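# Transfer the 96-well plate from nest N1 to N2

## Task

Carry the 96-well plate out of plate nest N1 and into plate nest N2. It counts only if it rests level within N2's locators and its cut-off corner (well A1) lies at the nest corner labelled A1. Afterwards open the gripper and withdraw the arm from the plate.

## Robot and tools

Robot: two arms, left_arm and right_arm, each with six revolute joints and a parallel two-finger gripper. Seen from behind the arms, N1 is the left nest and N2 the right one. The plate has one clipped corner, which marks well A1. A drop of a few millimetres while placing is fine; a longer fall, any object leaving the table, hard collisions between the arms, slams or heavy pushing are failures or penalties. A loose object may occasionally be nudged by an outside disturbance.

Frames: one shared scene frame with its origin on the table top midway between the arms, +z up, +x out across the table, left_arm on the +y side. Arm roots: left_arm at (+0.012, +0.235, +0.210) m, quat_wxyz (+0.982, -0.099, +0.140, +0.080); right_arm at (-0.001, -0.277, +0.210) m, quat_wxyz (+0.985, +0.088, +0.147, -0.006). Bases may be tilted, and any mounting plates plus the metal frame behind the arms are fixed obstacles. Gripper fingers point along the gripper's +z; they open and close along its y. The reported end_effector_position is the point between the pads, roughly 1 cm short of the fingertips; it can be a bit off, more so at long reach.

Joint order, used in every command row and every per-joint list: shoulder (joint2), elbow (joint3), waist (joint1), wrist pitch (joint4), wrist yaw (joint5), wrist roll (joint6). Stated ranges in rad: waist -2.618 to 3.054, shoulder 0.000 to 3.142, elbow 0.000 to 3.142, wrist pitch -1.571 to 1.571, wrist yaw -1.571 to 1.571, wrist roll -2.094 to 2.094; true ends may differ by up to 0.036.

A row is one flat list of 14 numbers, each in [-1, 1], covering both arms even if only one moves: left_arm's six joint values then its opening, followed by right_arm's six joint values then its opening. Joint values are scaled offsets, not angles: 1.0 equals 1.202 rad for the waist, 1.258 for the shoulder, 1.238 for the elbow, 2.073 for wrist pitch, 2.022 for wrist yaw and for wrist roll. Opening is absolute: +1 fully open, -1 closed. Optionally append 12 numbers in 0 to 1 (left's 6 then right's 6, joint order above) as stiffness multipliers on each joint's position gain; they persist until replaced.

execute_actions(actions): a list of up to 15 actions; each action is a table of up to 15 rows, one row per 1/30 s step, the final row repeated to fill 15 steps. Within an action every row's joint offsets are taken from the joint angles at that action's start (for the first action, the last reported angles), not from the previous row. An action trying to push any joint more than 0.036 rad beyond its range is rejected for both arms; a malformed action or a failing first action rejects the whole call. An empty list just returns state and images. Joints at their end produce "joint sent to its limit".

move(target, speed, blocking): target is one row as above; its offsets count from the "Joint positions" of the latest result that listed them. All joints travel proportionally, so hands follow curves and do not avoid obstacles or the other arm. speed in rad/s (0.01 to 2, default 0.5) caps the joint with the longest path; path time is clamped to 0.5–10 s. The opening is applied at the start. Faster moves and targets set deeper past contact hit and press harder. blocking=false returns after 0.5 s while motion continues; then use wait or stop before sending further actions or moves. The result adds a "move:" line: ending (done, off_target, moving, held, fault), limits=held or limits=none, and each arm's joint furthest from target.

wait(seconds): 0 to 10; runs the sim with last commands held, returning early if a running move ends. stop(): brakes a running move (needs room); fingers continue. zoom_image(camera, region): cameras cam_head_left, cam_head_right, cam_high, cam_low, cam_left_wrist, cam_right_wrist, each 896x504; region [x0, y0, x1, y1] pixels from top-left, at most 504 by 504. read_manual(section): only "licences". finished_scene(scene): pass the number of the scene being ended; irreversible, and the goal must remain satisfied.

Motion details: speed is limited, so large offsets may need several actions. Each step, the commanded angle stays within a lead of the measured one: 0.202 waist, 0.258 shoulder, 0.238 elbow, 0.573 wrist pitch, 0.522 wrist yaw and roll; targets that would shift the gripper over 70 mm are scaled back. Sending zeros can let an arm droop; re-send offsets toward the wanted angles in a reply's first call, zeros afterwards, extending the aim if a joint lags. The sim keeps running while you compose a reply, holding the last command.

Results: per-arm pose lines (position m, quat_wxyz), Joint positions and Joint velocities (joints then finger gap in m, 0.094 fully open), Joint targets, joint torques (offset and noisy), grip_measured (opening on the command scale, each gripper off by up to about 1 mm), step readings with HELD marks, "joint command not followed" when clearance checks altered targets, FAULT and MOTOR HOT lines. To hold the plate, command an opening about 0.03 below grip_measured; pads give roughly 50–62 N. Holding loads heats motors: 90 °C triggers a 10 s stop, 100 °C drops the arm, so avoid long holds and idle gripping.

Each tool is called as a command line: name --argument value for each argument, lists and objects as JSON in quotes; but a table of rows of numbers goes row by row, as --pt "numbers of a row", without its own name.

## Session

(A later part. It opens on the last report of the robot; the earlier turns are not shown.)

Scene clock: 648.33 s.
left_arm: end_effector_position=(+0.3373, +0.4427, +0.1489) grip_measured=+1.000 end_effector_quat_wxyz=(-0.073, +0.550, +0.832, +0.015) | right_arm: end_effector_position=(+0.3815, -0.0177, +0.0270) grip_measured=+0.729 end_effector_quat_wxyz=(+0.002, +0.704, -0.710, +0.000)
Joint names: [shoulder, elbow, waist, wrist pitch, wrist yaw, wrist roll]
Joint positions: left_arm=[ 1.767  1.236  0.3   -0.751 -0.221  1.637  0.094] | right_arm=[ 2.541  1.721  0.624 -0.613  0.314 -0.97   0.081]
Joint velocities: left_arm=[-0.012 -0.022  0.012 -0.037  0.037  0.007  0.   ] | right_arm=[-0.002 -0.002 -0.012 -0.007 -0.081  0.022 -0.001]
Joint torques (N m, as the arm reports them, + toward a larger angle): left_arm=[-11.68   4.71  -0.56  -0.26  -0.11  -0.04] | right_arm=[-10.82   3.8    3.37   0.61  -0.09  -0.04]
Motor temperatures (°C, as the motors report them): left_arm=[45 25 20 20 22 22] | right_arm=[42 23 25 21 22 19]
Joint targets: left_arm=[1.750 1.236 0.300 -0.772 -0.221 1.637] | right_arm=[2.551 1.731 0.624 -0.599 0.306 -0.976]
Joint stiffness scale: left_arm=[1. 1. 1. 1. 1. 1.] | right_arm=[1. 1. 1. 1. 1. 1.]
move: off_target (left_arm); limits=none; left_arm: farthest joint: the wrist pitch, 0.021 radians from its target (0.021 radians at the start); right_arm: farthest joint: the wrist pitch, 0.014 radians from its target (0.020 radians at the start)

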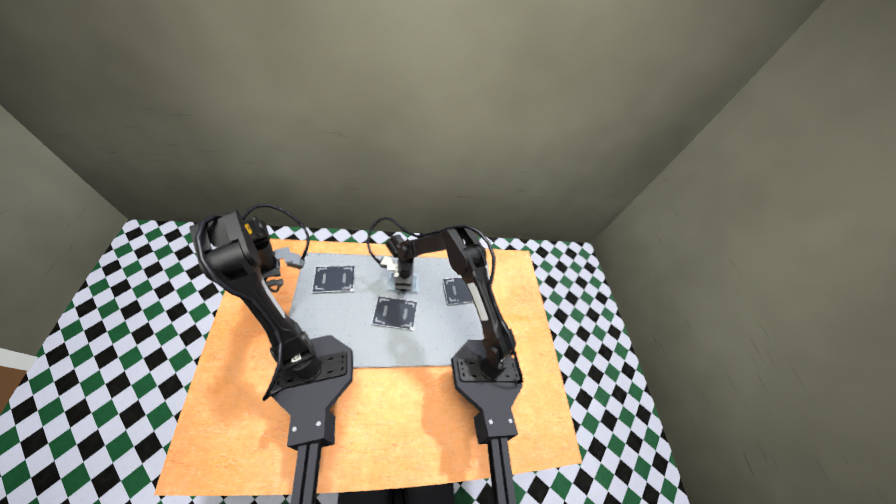

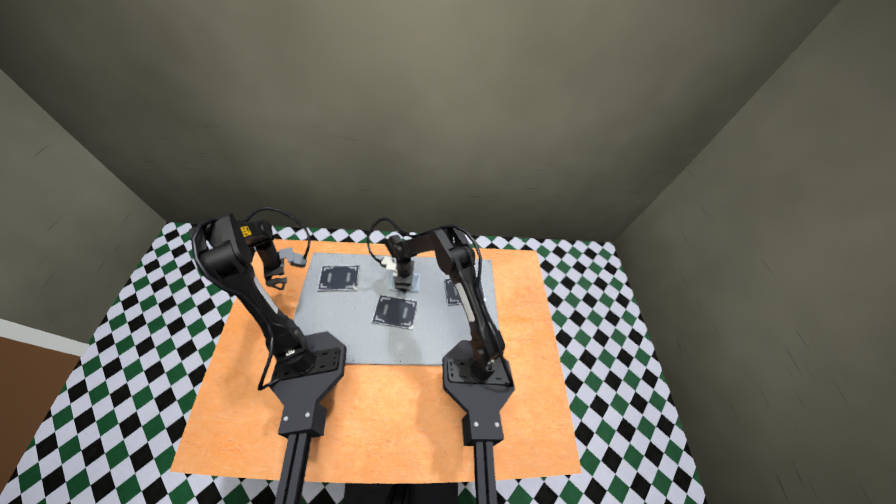

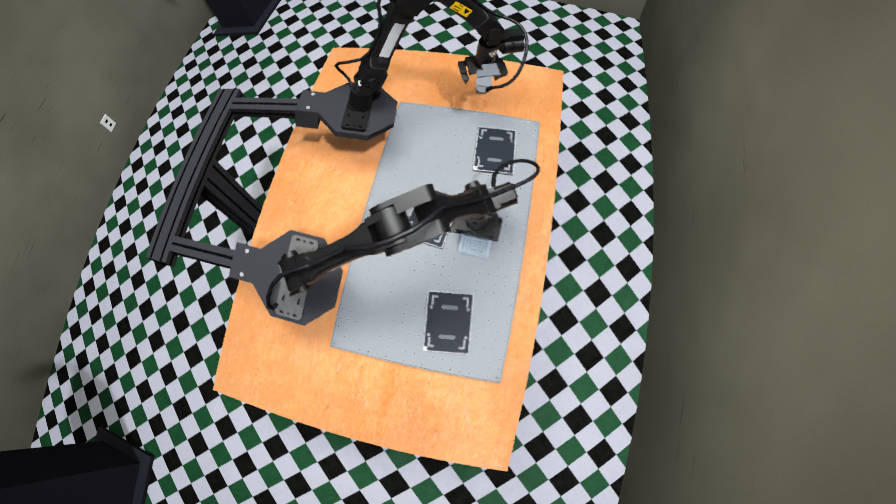

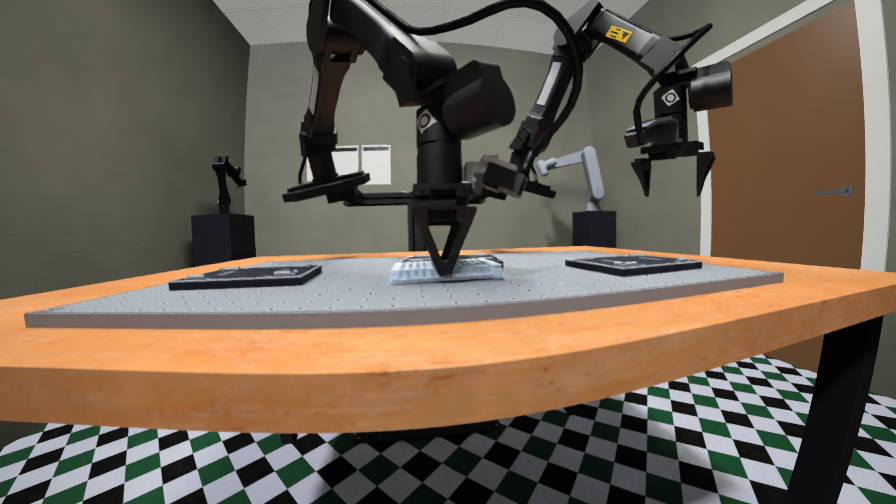

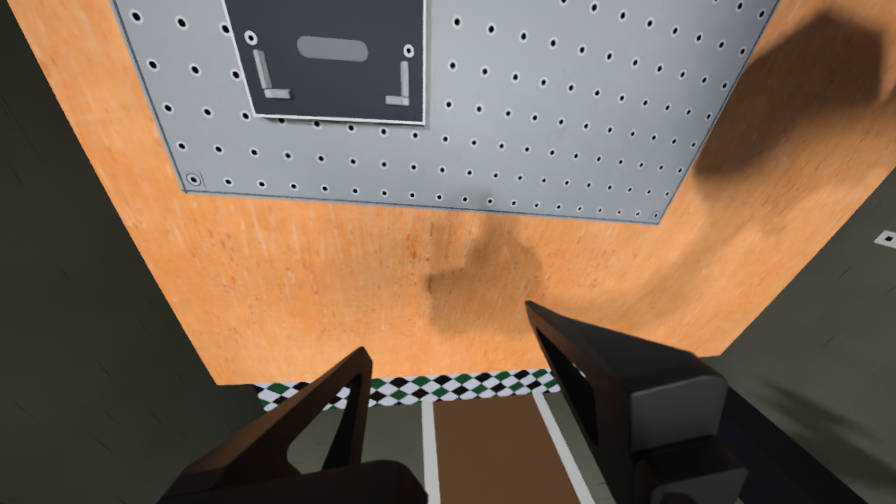

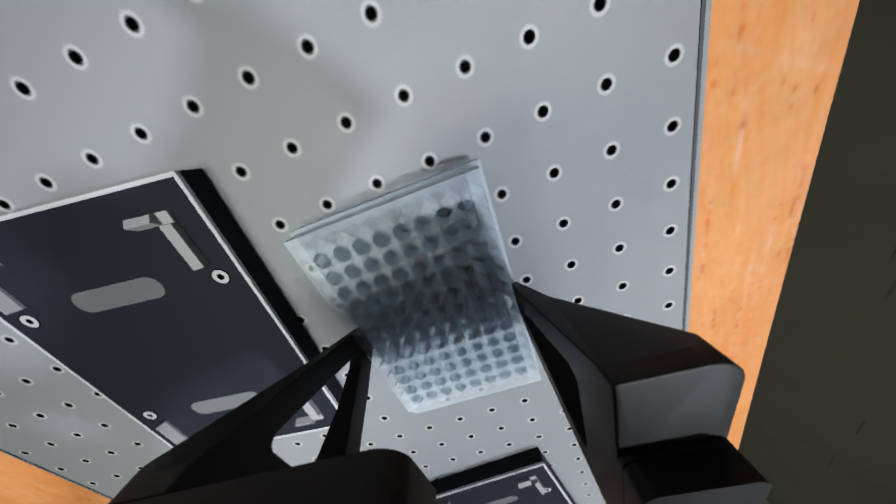

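move --target '[-0.0135,0,0,-0.01,0,0,1, 0.016,0.008,0,0.007,-0.004,-0.003,0.70]' --speed 0.02

zoom_image --camera "cam_low" --region '[360,190,540,290]'

Scene clock: 658.60 s.
left_arm: end_effector_position=(+0.3372, +0.4426, +0.1489) grip_measured=+1.000 end_effector_quat_wxyz=(-0.073, +0.550, +0.832, +0.015) | right_arm: end_effector_position=(+0.3789, -0.0179, +0.0229) grip_measured=+0.729 end_effector_quat_wxyz=(+0.005, +0.705, -0.710, -0.000)
Joint names: [shoulder, elbow, waist, wrist pitch, wrist yaw, wrist roll]
Joint positions: left_arm=[ 1.767  1.236  0.3   -0.751 -0.221  1.637  0.094] | right_arm=[ 2.551  1.721  0.624 -0.61   0.315 -0.97   0.081]
Joint velocities: left_arm=[ 0.012  0.002  0.002 -0.081  0.022  0.037  0.   ] | right_arm=[-0.007 -0.012 -0.022 -0.066 -0.051  0.007 -0.001]
Joint torques (N m, as the arm reports them, + toward a larger angle): left_arm=[-11.68   4.71  -0.57  -0.27  -0.11  -0.04] | right_arm=[-10.86   3.79   3.37   0.57  -0.1   -0.03]
Motor temperatures (°C, as the motors report them): left_arm=[45 25 20 20 22 22] | right_arm=[41 23 25 22 22 19]
Joint targets: left_arm=[1.750 1.236 0.300 -0.772 -0.221 1.637] | right_arm=[2.561 1.731 0.624 -0.598 0.306 -0.976]
Joint stiffness scale: left_arm=[1. 1. 1. 1. 1. 1.] | right_arm=[1. 1. 1. 1. 1. 1.]
move: done; limits=none; left_arm: farthest joint: the wrist pitch, 0.020 radians from its target (0.020 radians at the start); right_arm: farthest joint: the wrist pitch, 0.011 radians from its target (0.014 radians at the start)

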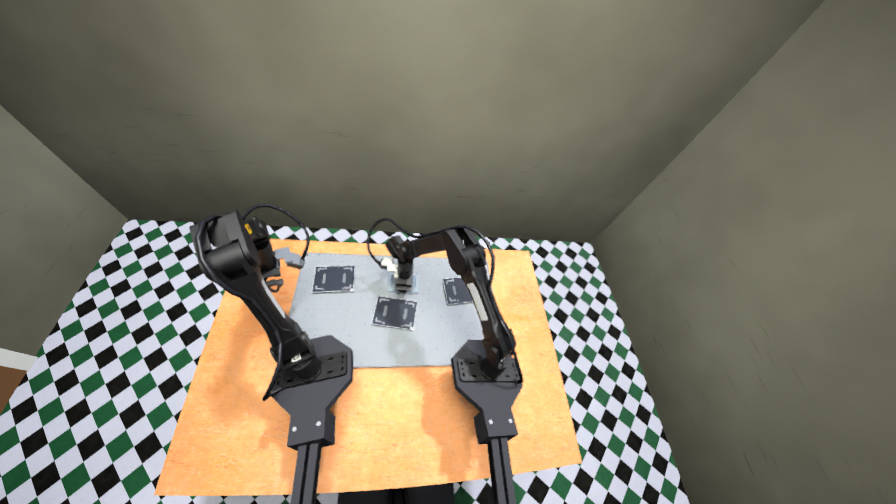

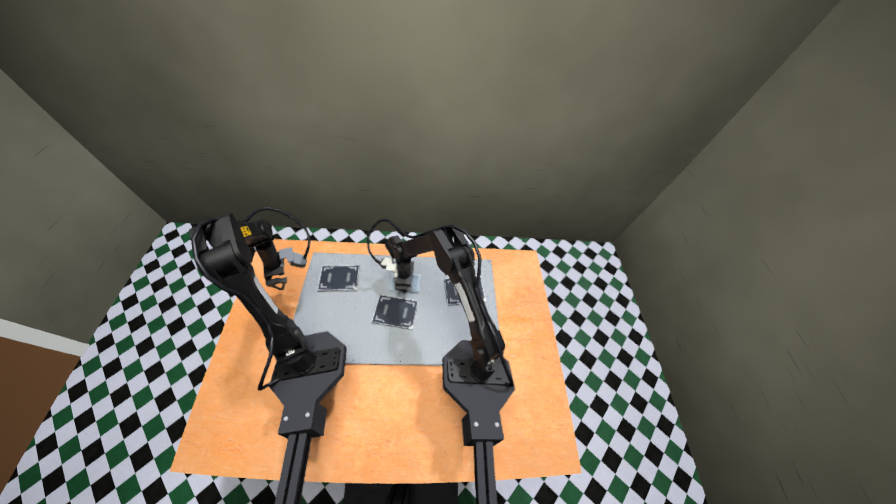

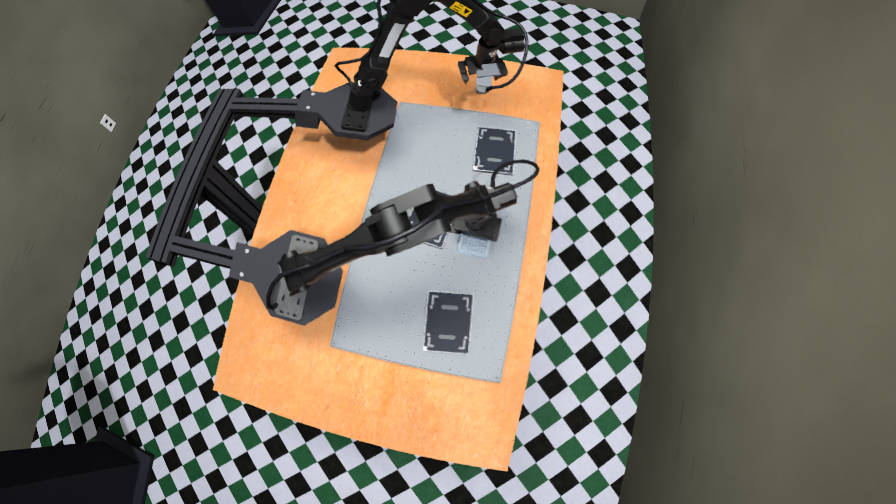

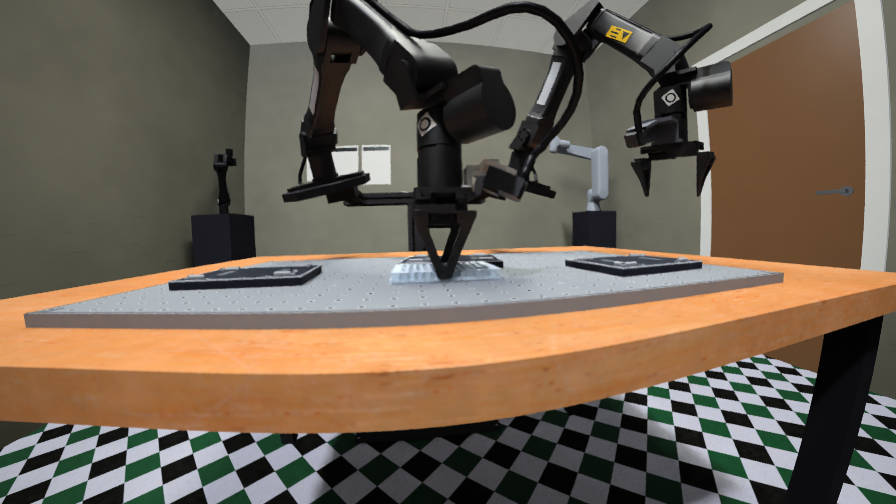

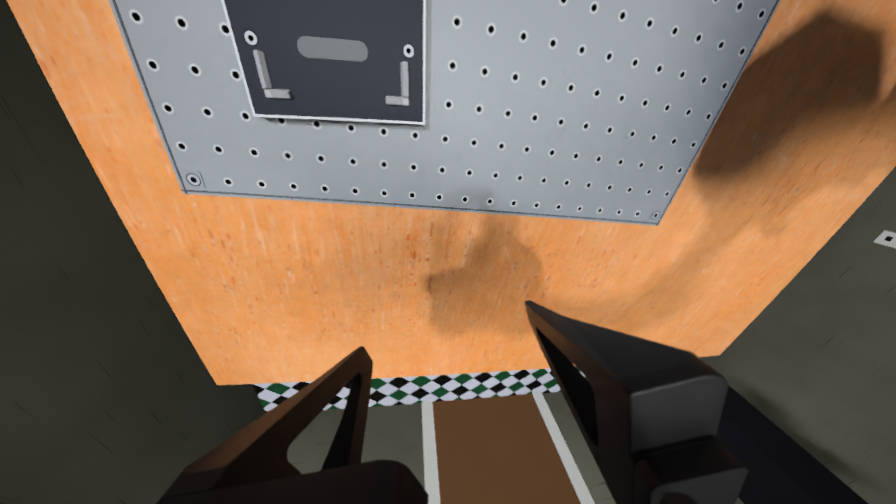

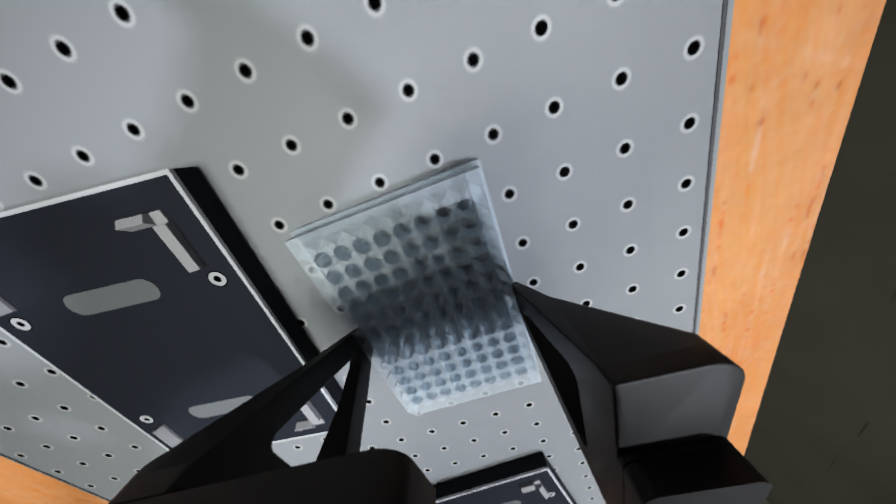

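Region (360, 190, 540, 290) of cam_low's 896x504 image, scaled by 2.800, with more detail than that image has.

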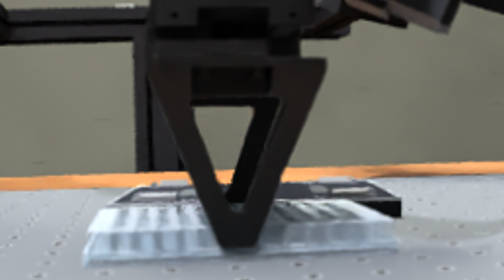

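execute_actions --actions '[[[-0.0135,0,0,-0.01,0,0,1, 0.004,0.006,0,0.004,-0.003,-0.002,0.74],[-0.0135,0,0,-0.01,0,0,1, 0.004,0.006,0,0.004,-0.003,-0.002,0.74],[-0.0135,0,0,-0.01,0,0,1, 0.004,0.006,0,0.004,-0.003,-0.002,0.77],[-0.0135,0,0,-0.01,0,0,1, 0.004,0.006,0,0.004,-0.003,-0.002,0.77],[-0.0135,0,0,-0.01,0,0,1, 0.002,0.006,0,0.004,-0.003,-0.002,0.80],[-0.0135,0,0,-0.01,0,0,1, 0.002,0.006,0,0.004,-0.003,-0.002,0.84],[-0.0135,0,0,-0.01,0,0,1, 0,0.006,0,0.004,-0.003,-0.002,0.88],[-0.0135,0,0,-0.01,0,0,1, 0,0.006,0,0.004,-0.003,-0.002,0.92],[-0.0135,0,0,-0.01,0,0,1, 0,0.006,0,0.004,-0.003,-0.002,0.96],[-0.0135,0,0,-0.01,0,0,1, 0,0.006,0,0.004,-0.003,-0.002,1]]]'

zoom_image --camera "cam_low" --region '[360,190,540,290]'

Scene clock: 670.87 s.
left_arm: end_effector_position=(+0.3372, +0.4426, +0.1489) grip_measured=+1.000 end_effector_quat_wxyz=(-0.073, +0.550, +0.832, +0.015) | right_arm: end_effector_position=(+0.3788, -0.0180, +0.0229) grip_measured=+1.000 end_effector_quat_wxyz=(+0.006, +0.705, -0.709, -0.000)
Joint names: [shoulder, elbow, waist, wrist pitch, wrist yaw, wrist roll]
Joint positions: left_arm=[ 1.767  1.236  0.3   -0.752 -0.221  1.637  0.094] | right_arm=[ 2.551  1.721  0.624 -0.61   0.315 -0.97   0.094]
Joint velocities: left_arm=[-0.002  0.017  0.007 -0.022 -0.007  0.007  0.   ] | right_arm=[-0.012  0.002  0.002  0.007 -0.022 -0.037  0.   ]
Joint torques (N m, as the arm reports them, + toward a larger angle): left_arm=[-11.68   4.71  -0.57  -0.26  -0.12  -0.04] | right_arm=[-11.58   3.61   3.4    0.53  -0.06  -0.01]
Motor temperatures (°C, as the motors report them): left_arm=[45 25 20 20 22 22] | right_arm=[41 23 25 22 22 19]
Joint targets: left_arm=[1.750 1.236 0.300 -0.772 -0.221 1.637] | right_arm=[2.551 1.729 0.624 -0.602 0.309 -0.974]
Joint stiffness scale: left_arm=[1. 1. 1. 1. 1. 1.] | right_arm=[1. 1. 1. 1. 1. 1.]
Step readings (joint positions):
0: left_arm=[1.767 1.236 0.300 -0.751 -0.221 1.637] | right_arm=[2.551 1.721 0.624 -0.610 0.315 -0.970]
1: left_arm=[1.767 1.236 0.300 -0.751 -0.221 1.637] | right_arm=[2.551 1.721 0.624 -0.610 0.315 -0.970]
2: left_arm=[1.767 1.236 0.300 -0.751 -0.221 1.637] | right_arm=[2.551 1.721 0.624 -0.610 0.315 -0.970]
4: left_arm=[1.767 1.236 0.300 -0.752 -0.221 1.637] | right_arm=[2.551 1.721 0.624 -0.610 0.315 -0.970]
8: left_arm=[1.767 1.236 0.300 -0.752 -0.221 1.637] | right_arm=[2.551 1.721 0.624 -0.610 0.315 -0.970]
15: Joint positions above

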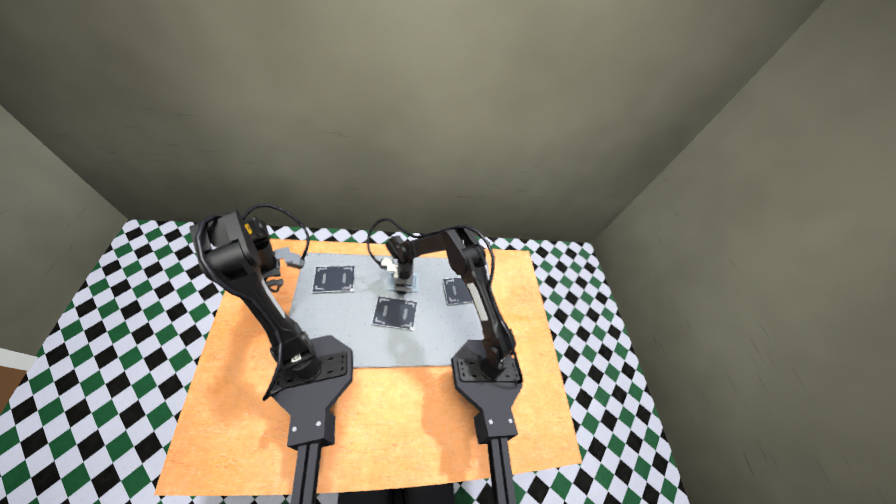

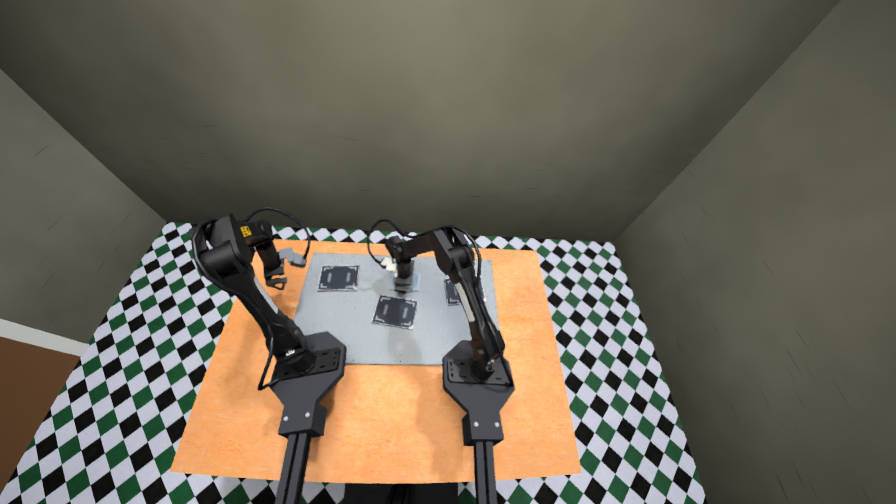

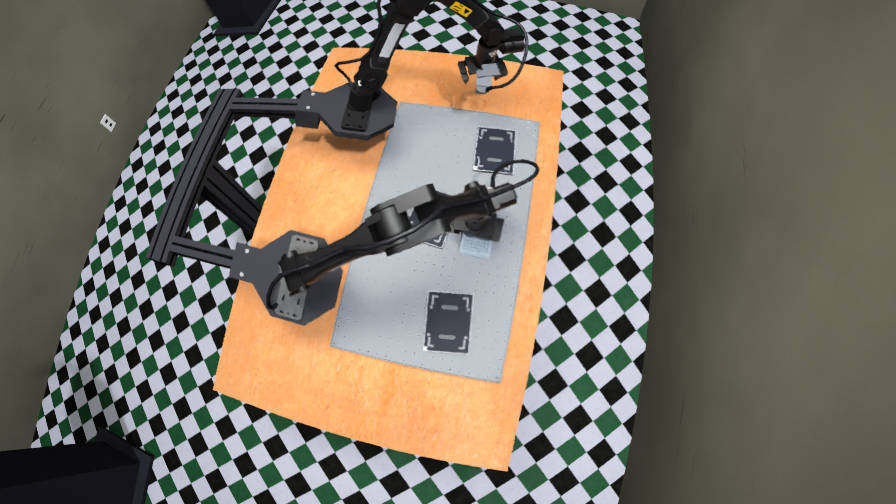

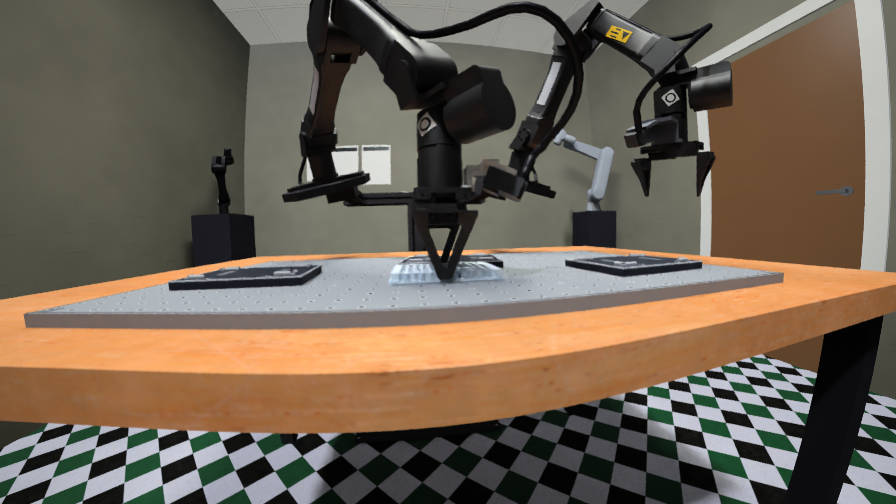

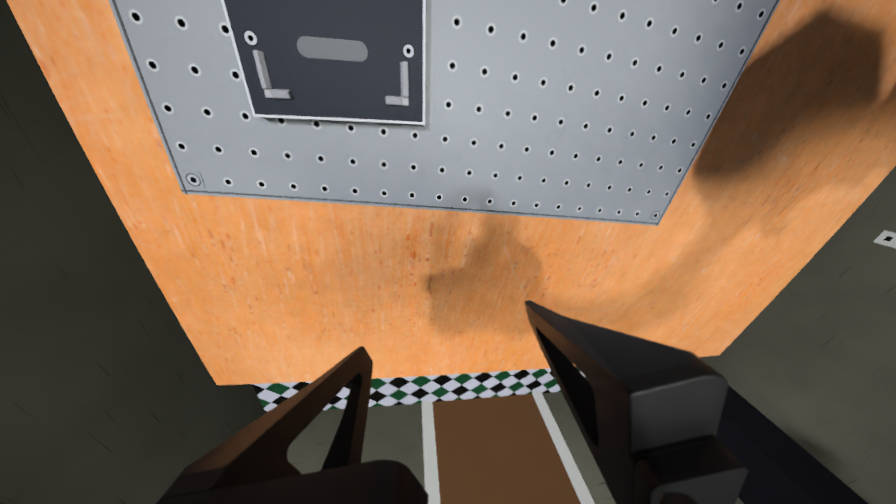

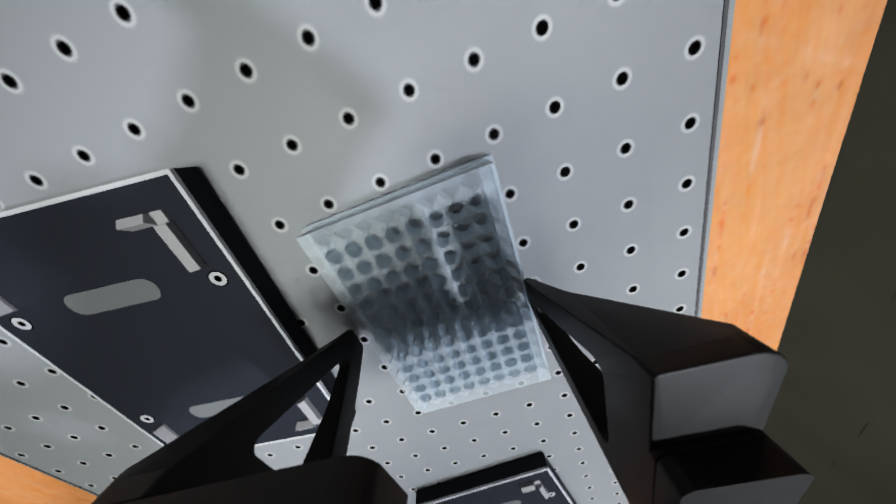

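Region (360, 190, 540, 290) of cam_low's 896x504 image, scaled by 2.800, with more detail than that image has.

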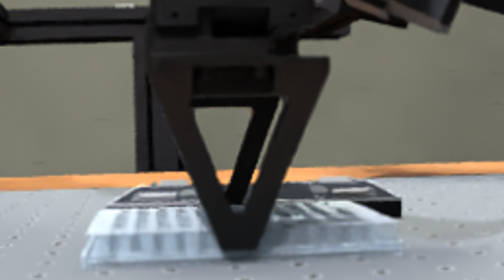

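execute_actions --actions '[[[-0.0135,0,0,-0.01,0,0,1, -0.005,0.006,0,0,0,0,1],[-0.0135,0,0,-0.01,0,0,1, -0.010,0.006,0,-0.001,0,0,1],[-0.0135,0,0,-0.01,0,0,1, -0.015,0.006,0,-0.002,0,0,1],[-0.0135,0,0,-0.01,0,0,1, -0.020,0.006,0,-0.004,0,0,1],[-0.0135,0,0,-0.01,0,0,1, -0.025,0.006,0,-0.005,0,0,1],[-0.0135,0,0,-0.01,0,0,1, -0.028,0.006,0,-0.006,0,0,1],[-0.0135,0,0,-0.01,0,0,1, -0.030,0.006,0,-0.007,0,0,1],[-0.0135,0,0,-0.01,0,0,1, -0.032,0.006,0,-0.008,0,0,1],[-0.0135,0,0,-0.01,0,0,1, -0.034,0.006,0,-0.009,0,0,1],[-0.0135,0,0,-0.01,0,0,1, -0.036,0.006,0,-0.010,0,0,1],[-0.0135,0,0,-0.01,0,0,1, -0.038,0.006,0,-0.011,0,0,1],[-0.0135,0,0,-0.01,0,0,1, -0.040,0.006,0,-0.012,0,0,1],[-0.0135,0,0,-0.01,0,0,1, -0.042,0.006,0,-0.013,0,0,1],[-0.0135,0,0,-0.01,0,0,1, -0.044,0.006,0,-0.014,0,0,1],[-0.0135,0,0,-0.01,0,0,1, -0.046,0.006,0,-0.015,0,0,1]]]'

Scene clock: 687.63 s.
left_arm: end_effector_position=(+0.3371, +0.4425, +0.1489) grip_measured=+1.000 end_effector_quat_wxyz=(-0.074, +0.550, +0.832, +0.015) | right_arm: end_effector_position=(+0.3810, -0.0191, +0.0294) grip_measured=+1.000 end_effector_quat_wxyz=(+0.005, +0.705, -0.710, -0.000)
Joint names: [shoulder, elbow, waist, wrist pitch, wrist yaw, wrist roll]
Joint positions: left_arm=[ 1.767  1.236  0.3   -0.752 -0.221  1.637  0.094] | right_arm=[ 2.535  1.721  0.624 -0.625  0.315 -0.97   0.094]
Joint velocities: left_arm=[ 0.032 -0.012 -0.007  0.007 -0.051  0.022  0.   ] | right_arm=[-0.071 -0.012 -0.007 -0.007 -0.051  0.037  0.   ]
Joint torques (N m, as the arm reports them, + toward a larger angle): left_arm=[-11.67   4.7   -0.56  -0.26  -0.11  -0.04] | right_arm=[-14.32   3.65   3.39   0.33   0.01   0.03]
Motor temperatures (°C, as the motors report them): left_arm=[45 25 20 20 22 22] | right_arm=[42 23 25 22 22 19]
Joint targets: left_arm=[1.750 1.236 0.300 -0.773 -0.221 1.637] | right_arm=[2.493 1.729 0.624 -0.641 0.315 -0.970]
Joint stiffness scale: left_arm=[1. 1. 1. 1. 1. 1.] | right_arm=[1. 1. 1. 1. 1. 1.]
Step readings (joint positions):
0: left_arm=[1.767 1.236 0.300 -0.752 -0.221 1.637] | right_arm=[2.551 1.721 0.624 -0.610 0.315 -0.970]
1: left_arm=[1.767 1.236 0.300 -0.752 -0.221 1.637] | right_arm=[2.551 1.721 0.624 -0.610 0.315 -0.970]
2: left_arm=[1.767 1.236 0.300 -0.752 -0.221 1.637] | right_arm=[2.551 1.721 0.624 -0.610 0.315 -0.970]
4: left_arm=[1.767 1.236 0.300 -0.752 -0.221 1.637] | right_arm=[2.551 1.721 0.624 -0.610 0.315 -0.970]
8: left_arm=[1.767 1.236 0.300 -0.752 -0.221 1.637] | right_arm=[2.550 1.721 0.624 -0.611 0.315 -0.970]
15: Joint positions above

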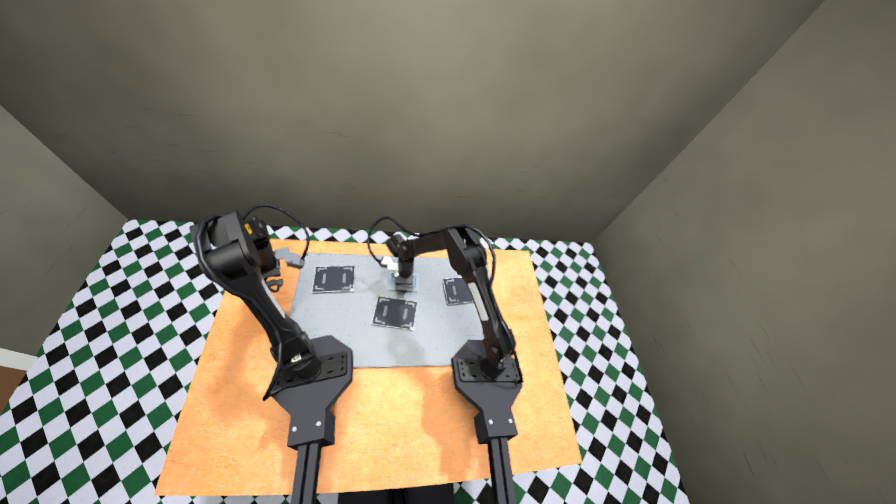

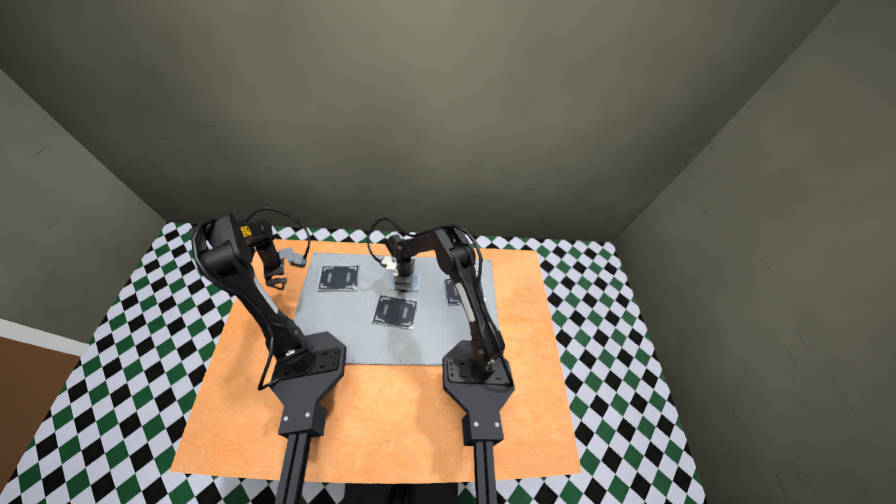

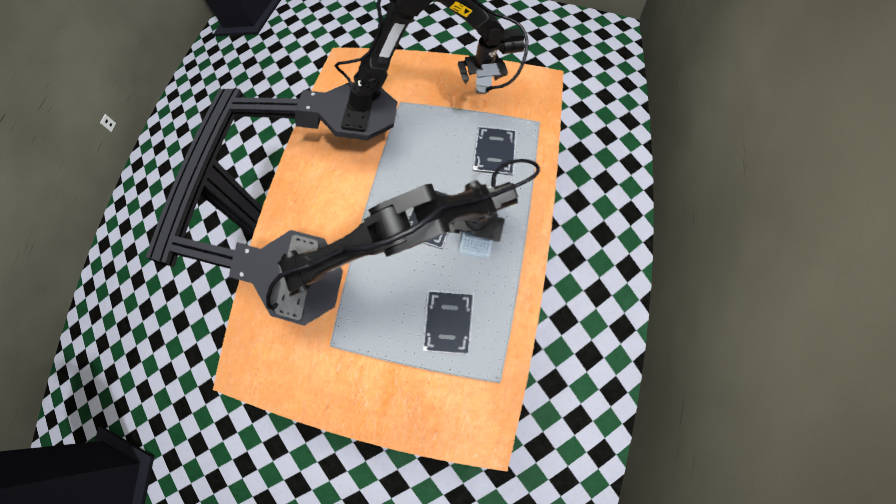

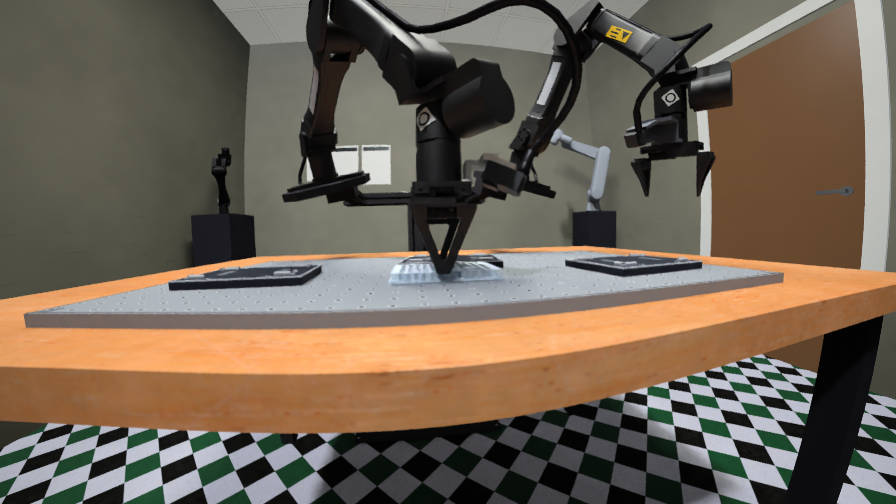

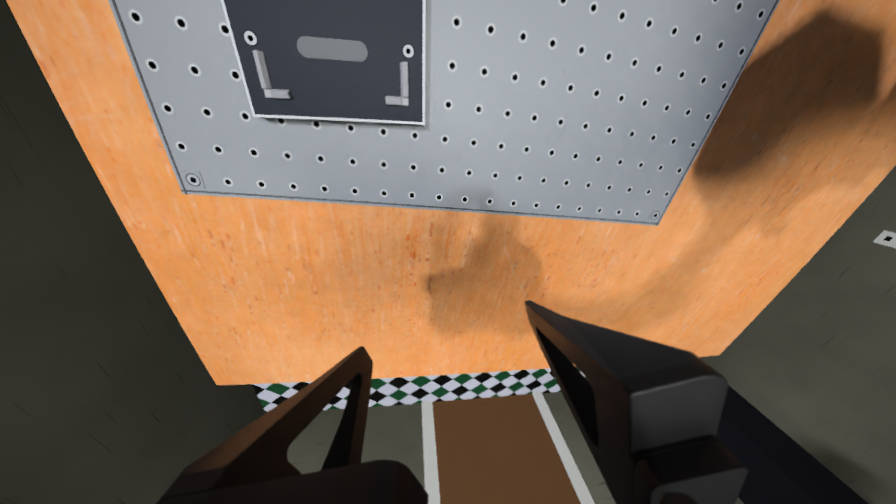

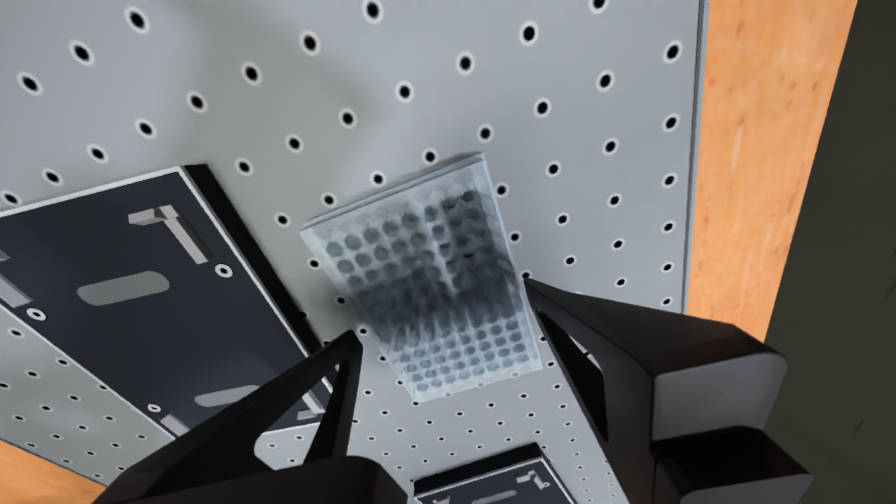

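move --target '[-0.0135,0,0,-0.01,0,0,1, -0.10,0.006,0,-0.048,0,0,1]' --speed 0.2

Scene clock: 724.03 s.
left_arm: end_effector_position=(+0.3370, +0.4425, +0.1489) grip_measured=+1.000 end_effector_quat_wxyz=(-0.074, +0.550, +0.832, +0.015) | right_arm: end_effector_position=(+0.3922, -0.0273, +0.0697) grip_measured=+1.000 end_effector_quat_wxyz=(+0.001, +0.704, -0.711, +0.001)
Joint names: [shoulder, elbow, waist, wrist pitch, wrist yaw, wrist roll]
Joint positions: left_arm=[ 1.767  1.236  0.3   -0.753 -0.221  1.637  0.094] | right_arm=[ 2.436  1.721  0.624 -0.715  0.315 -0.97   0.094]
Joint velocities: left_arm=[-0.002  0.002 -0.007  0.022  0.022  0.007  0.   ] | right_arm=[-0.002  0.007  0.007  0.022 -0.037 -0.007  0.   ]
Joint torques (N m, as the arm reports them, + toward a larger angle): left_arm=[-11.67   4.71  -0.56  -0.27  -0.12  -0.04] | right_arm=[-13.55   3.97   3.3    0.33   0.     0.01]
Motor temperatures (°C, as the motors report them): left_arm=[46 25 20 20 22 22] | right_arm=[47 23 25 21 22 19]
Joint targets: left_arm=[1.750 1.236 0.300 -0.773 -0.221 1.637] | right_arm=[2.410 1.729 0.624 -0.724 0.315 -0.970]
Joint stiffness scale: left_arm=[1. 1. 1. 1. 1. 1.] | right_arm=[1. 1. 1. 1. 1. 1.]
move: off_target (right_arm); limits=none; left_arm: farthest joint: the wrist pitch, 0.020 radians from its target (0.021 radians at the start); right_arm: farthest joint: the shoulder, 0.027 radians from its target (0.116 radians at the start)

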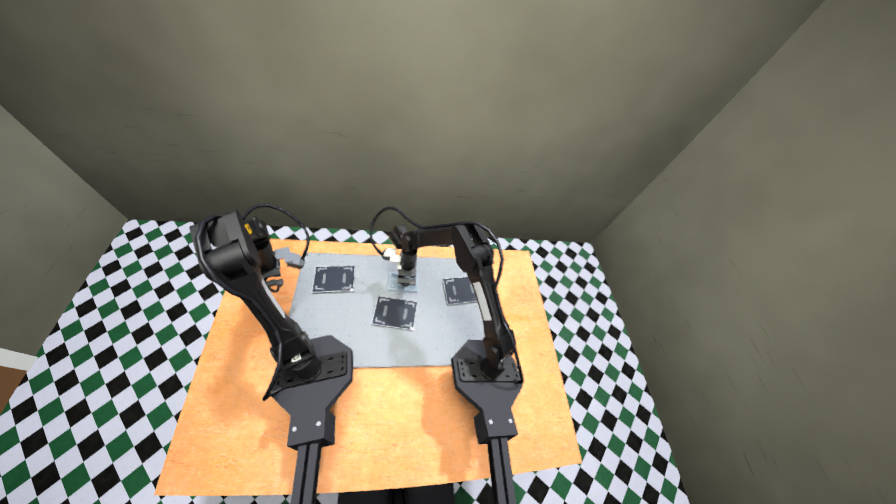

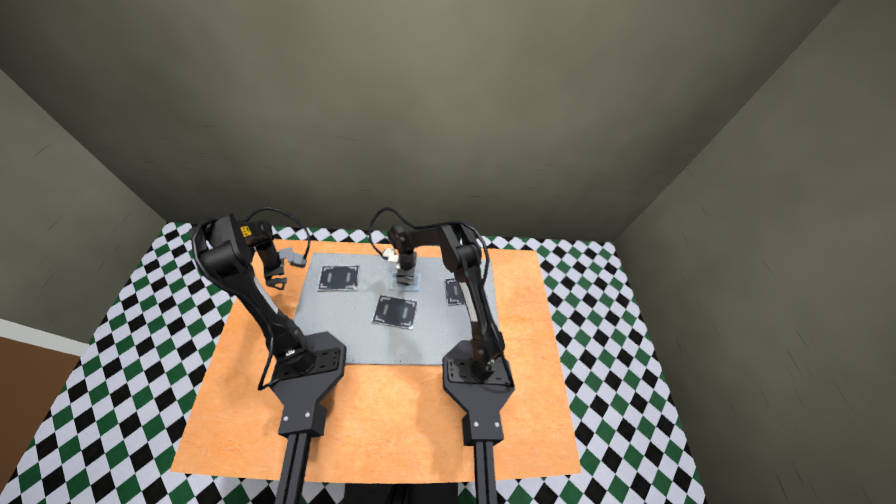

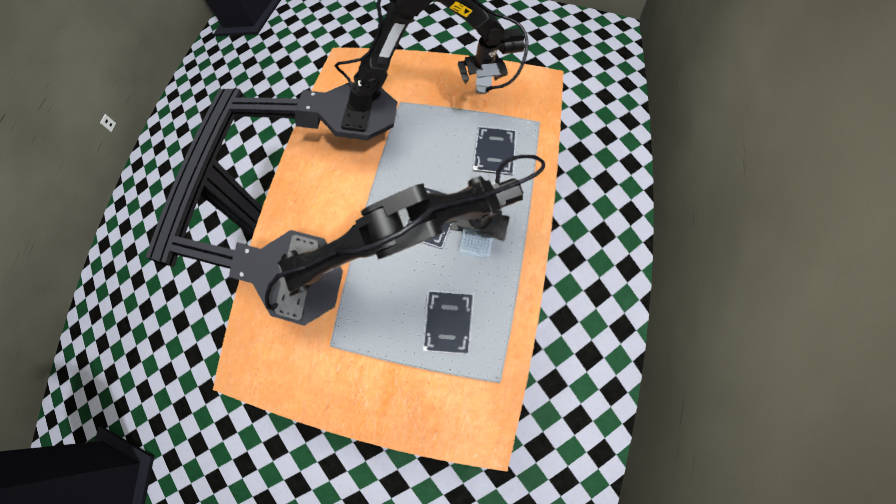

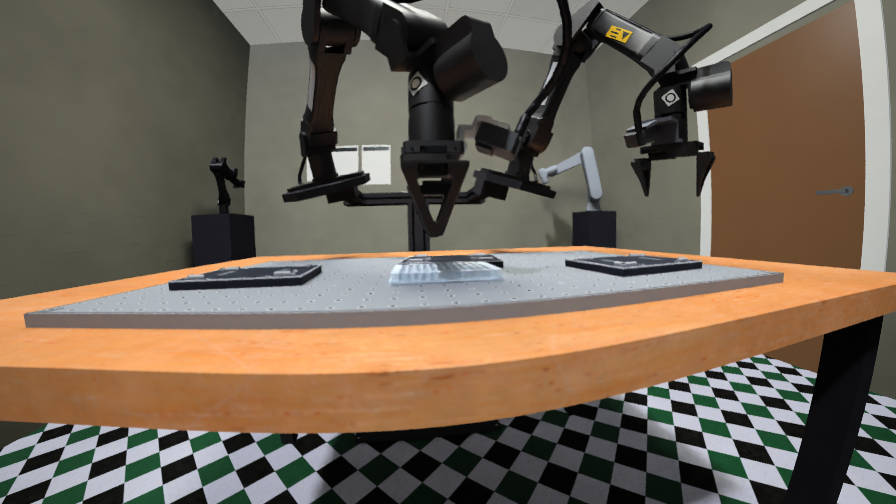

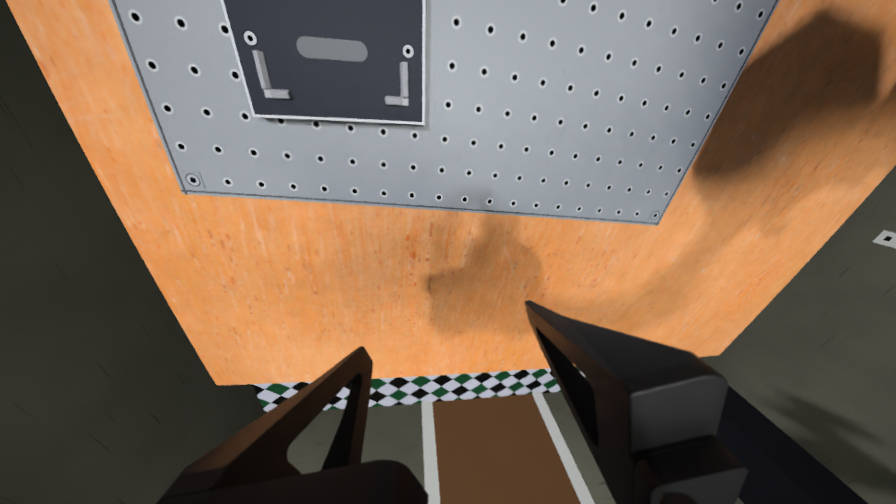

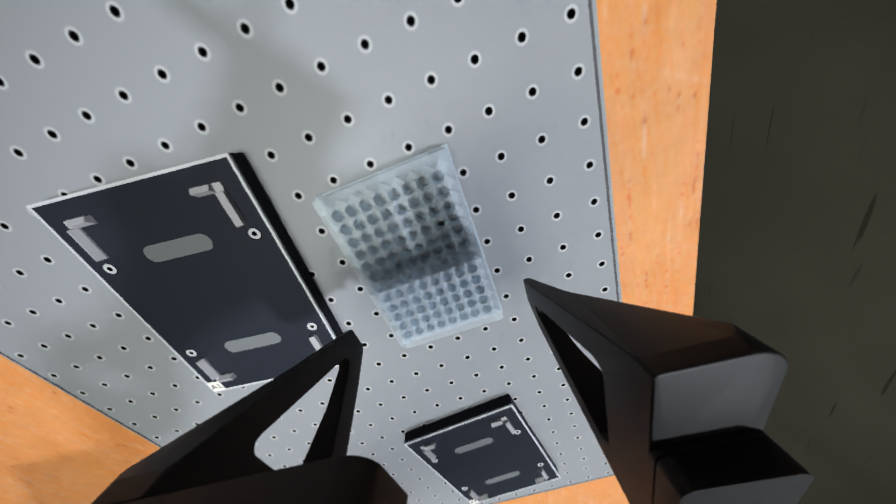

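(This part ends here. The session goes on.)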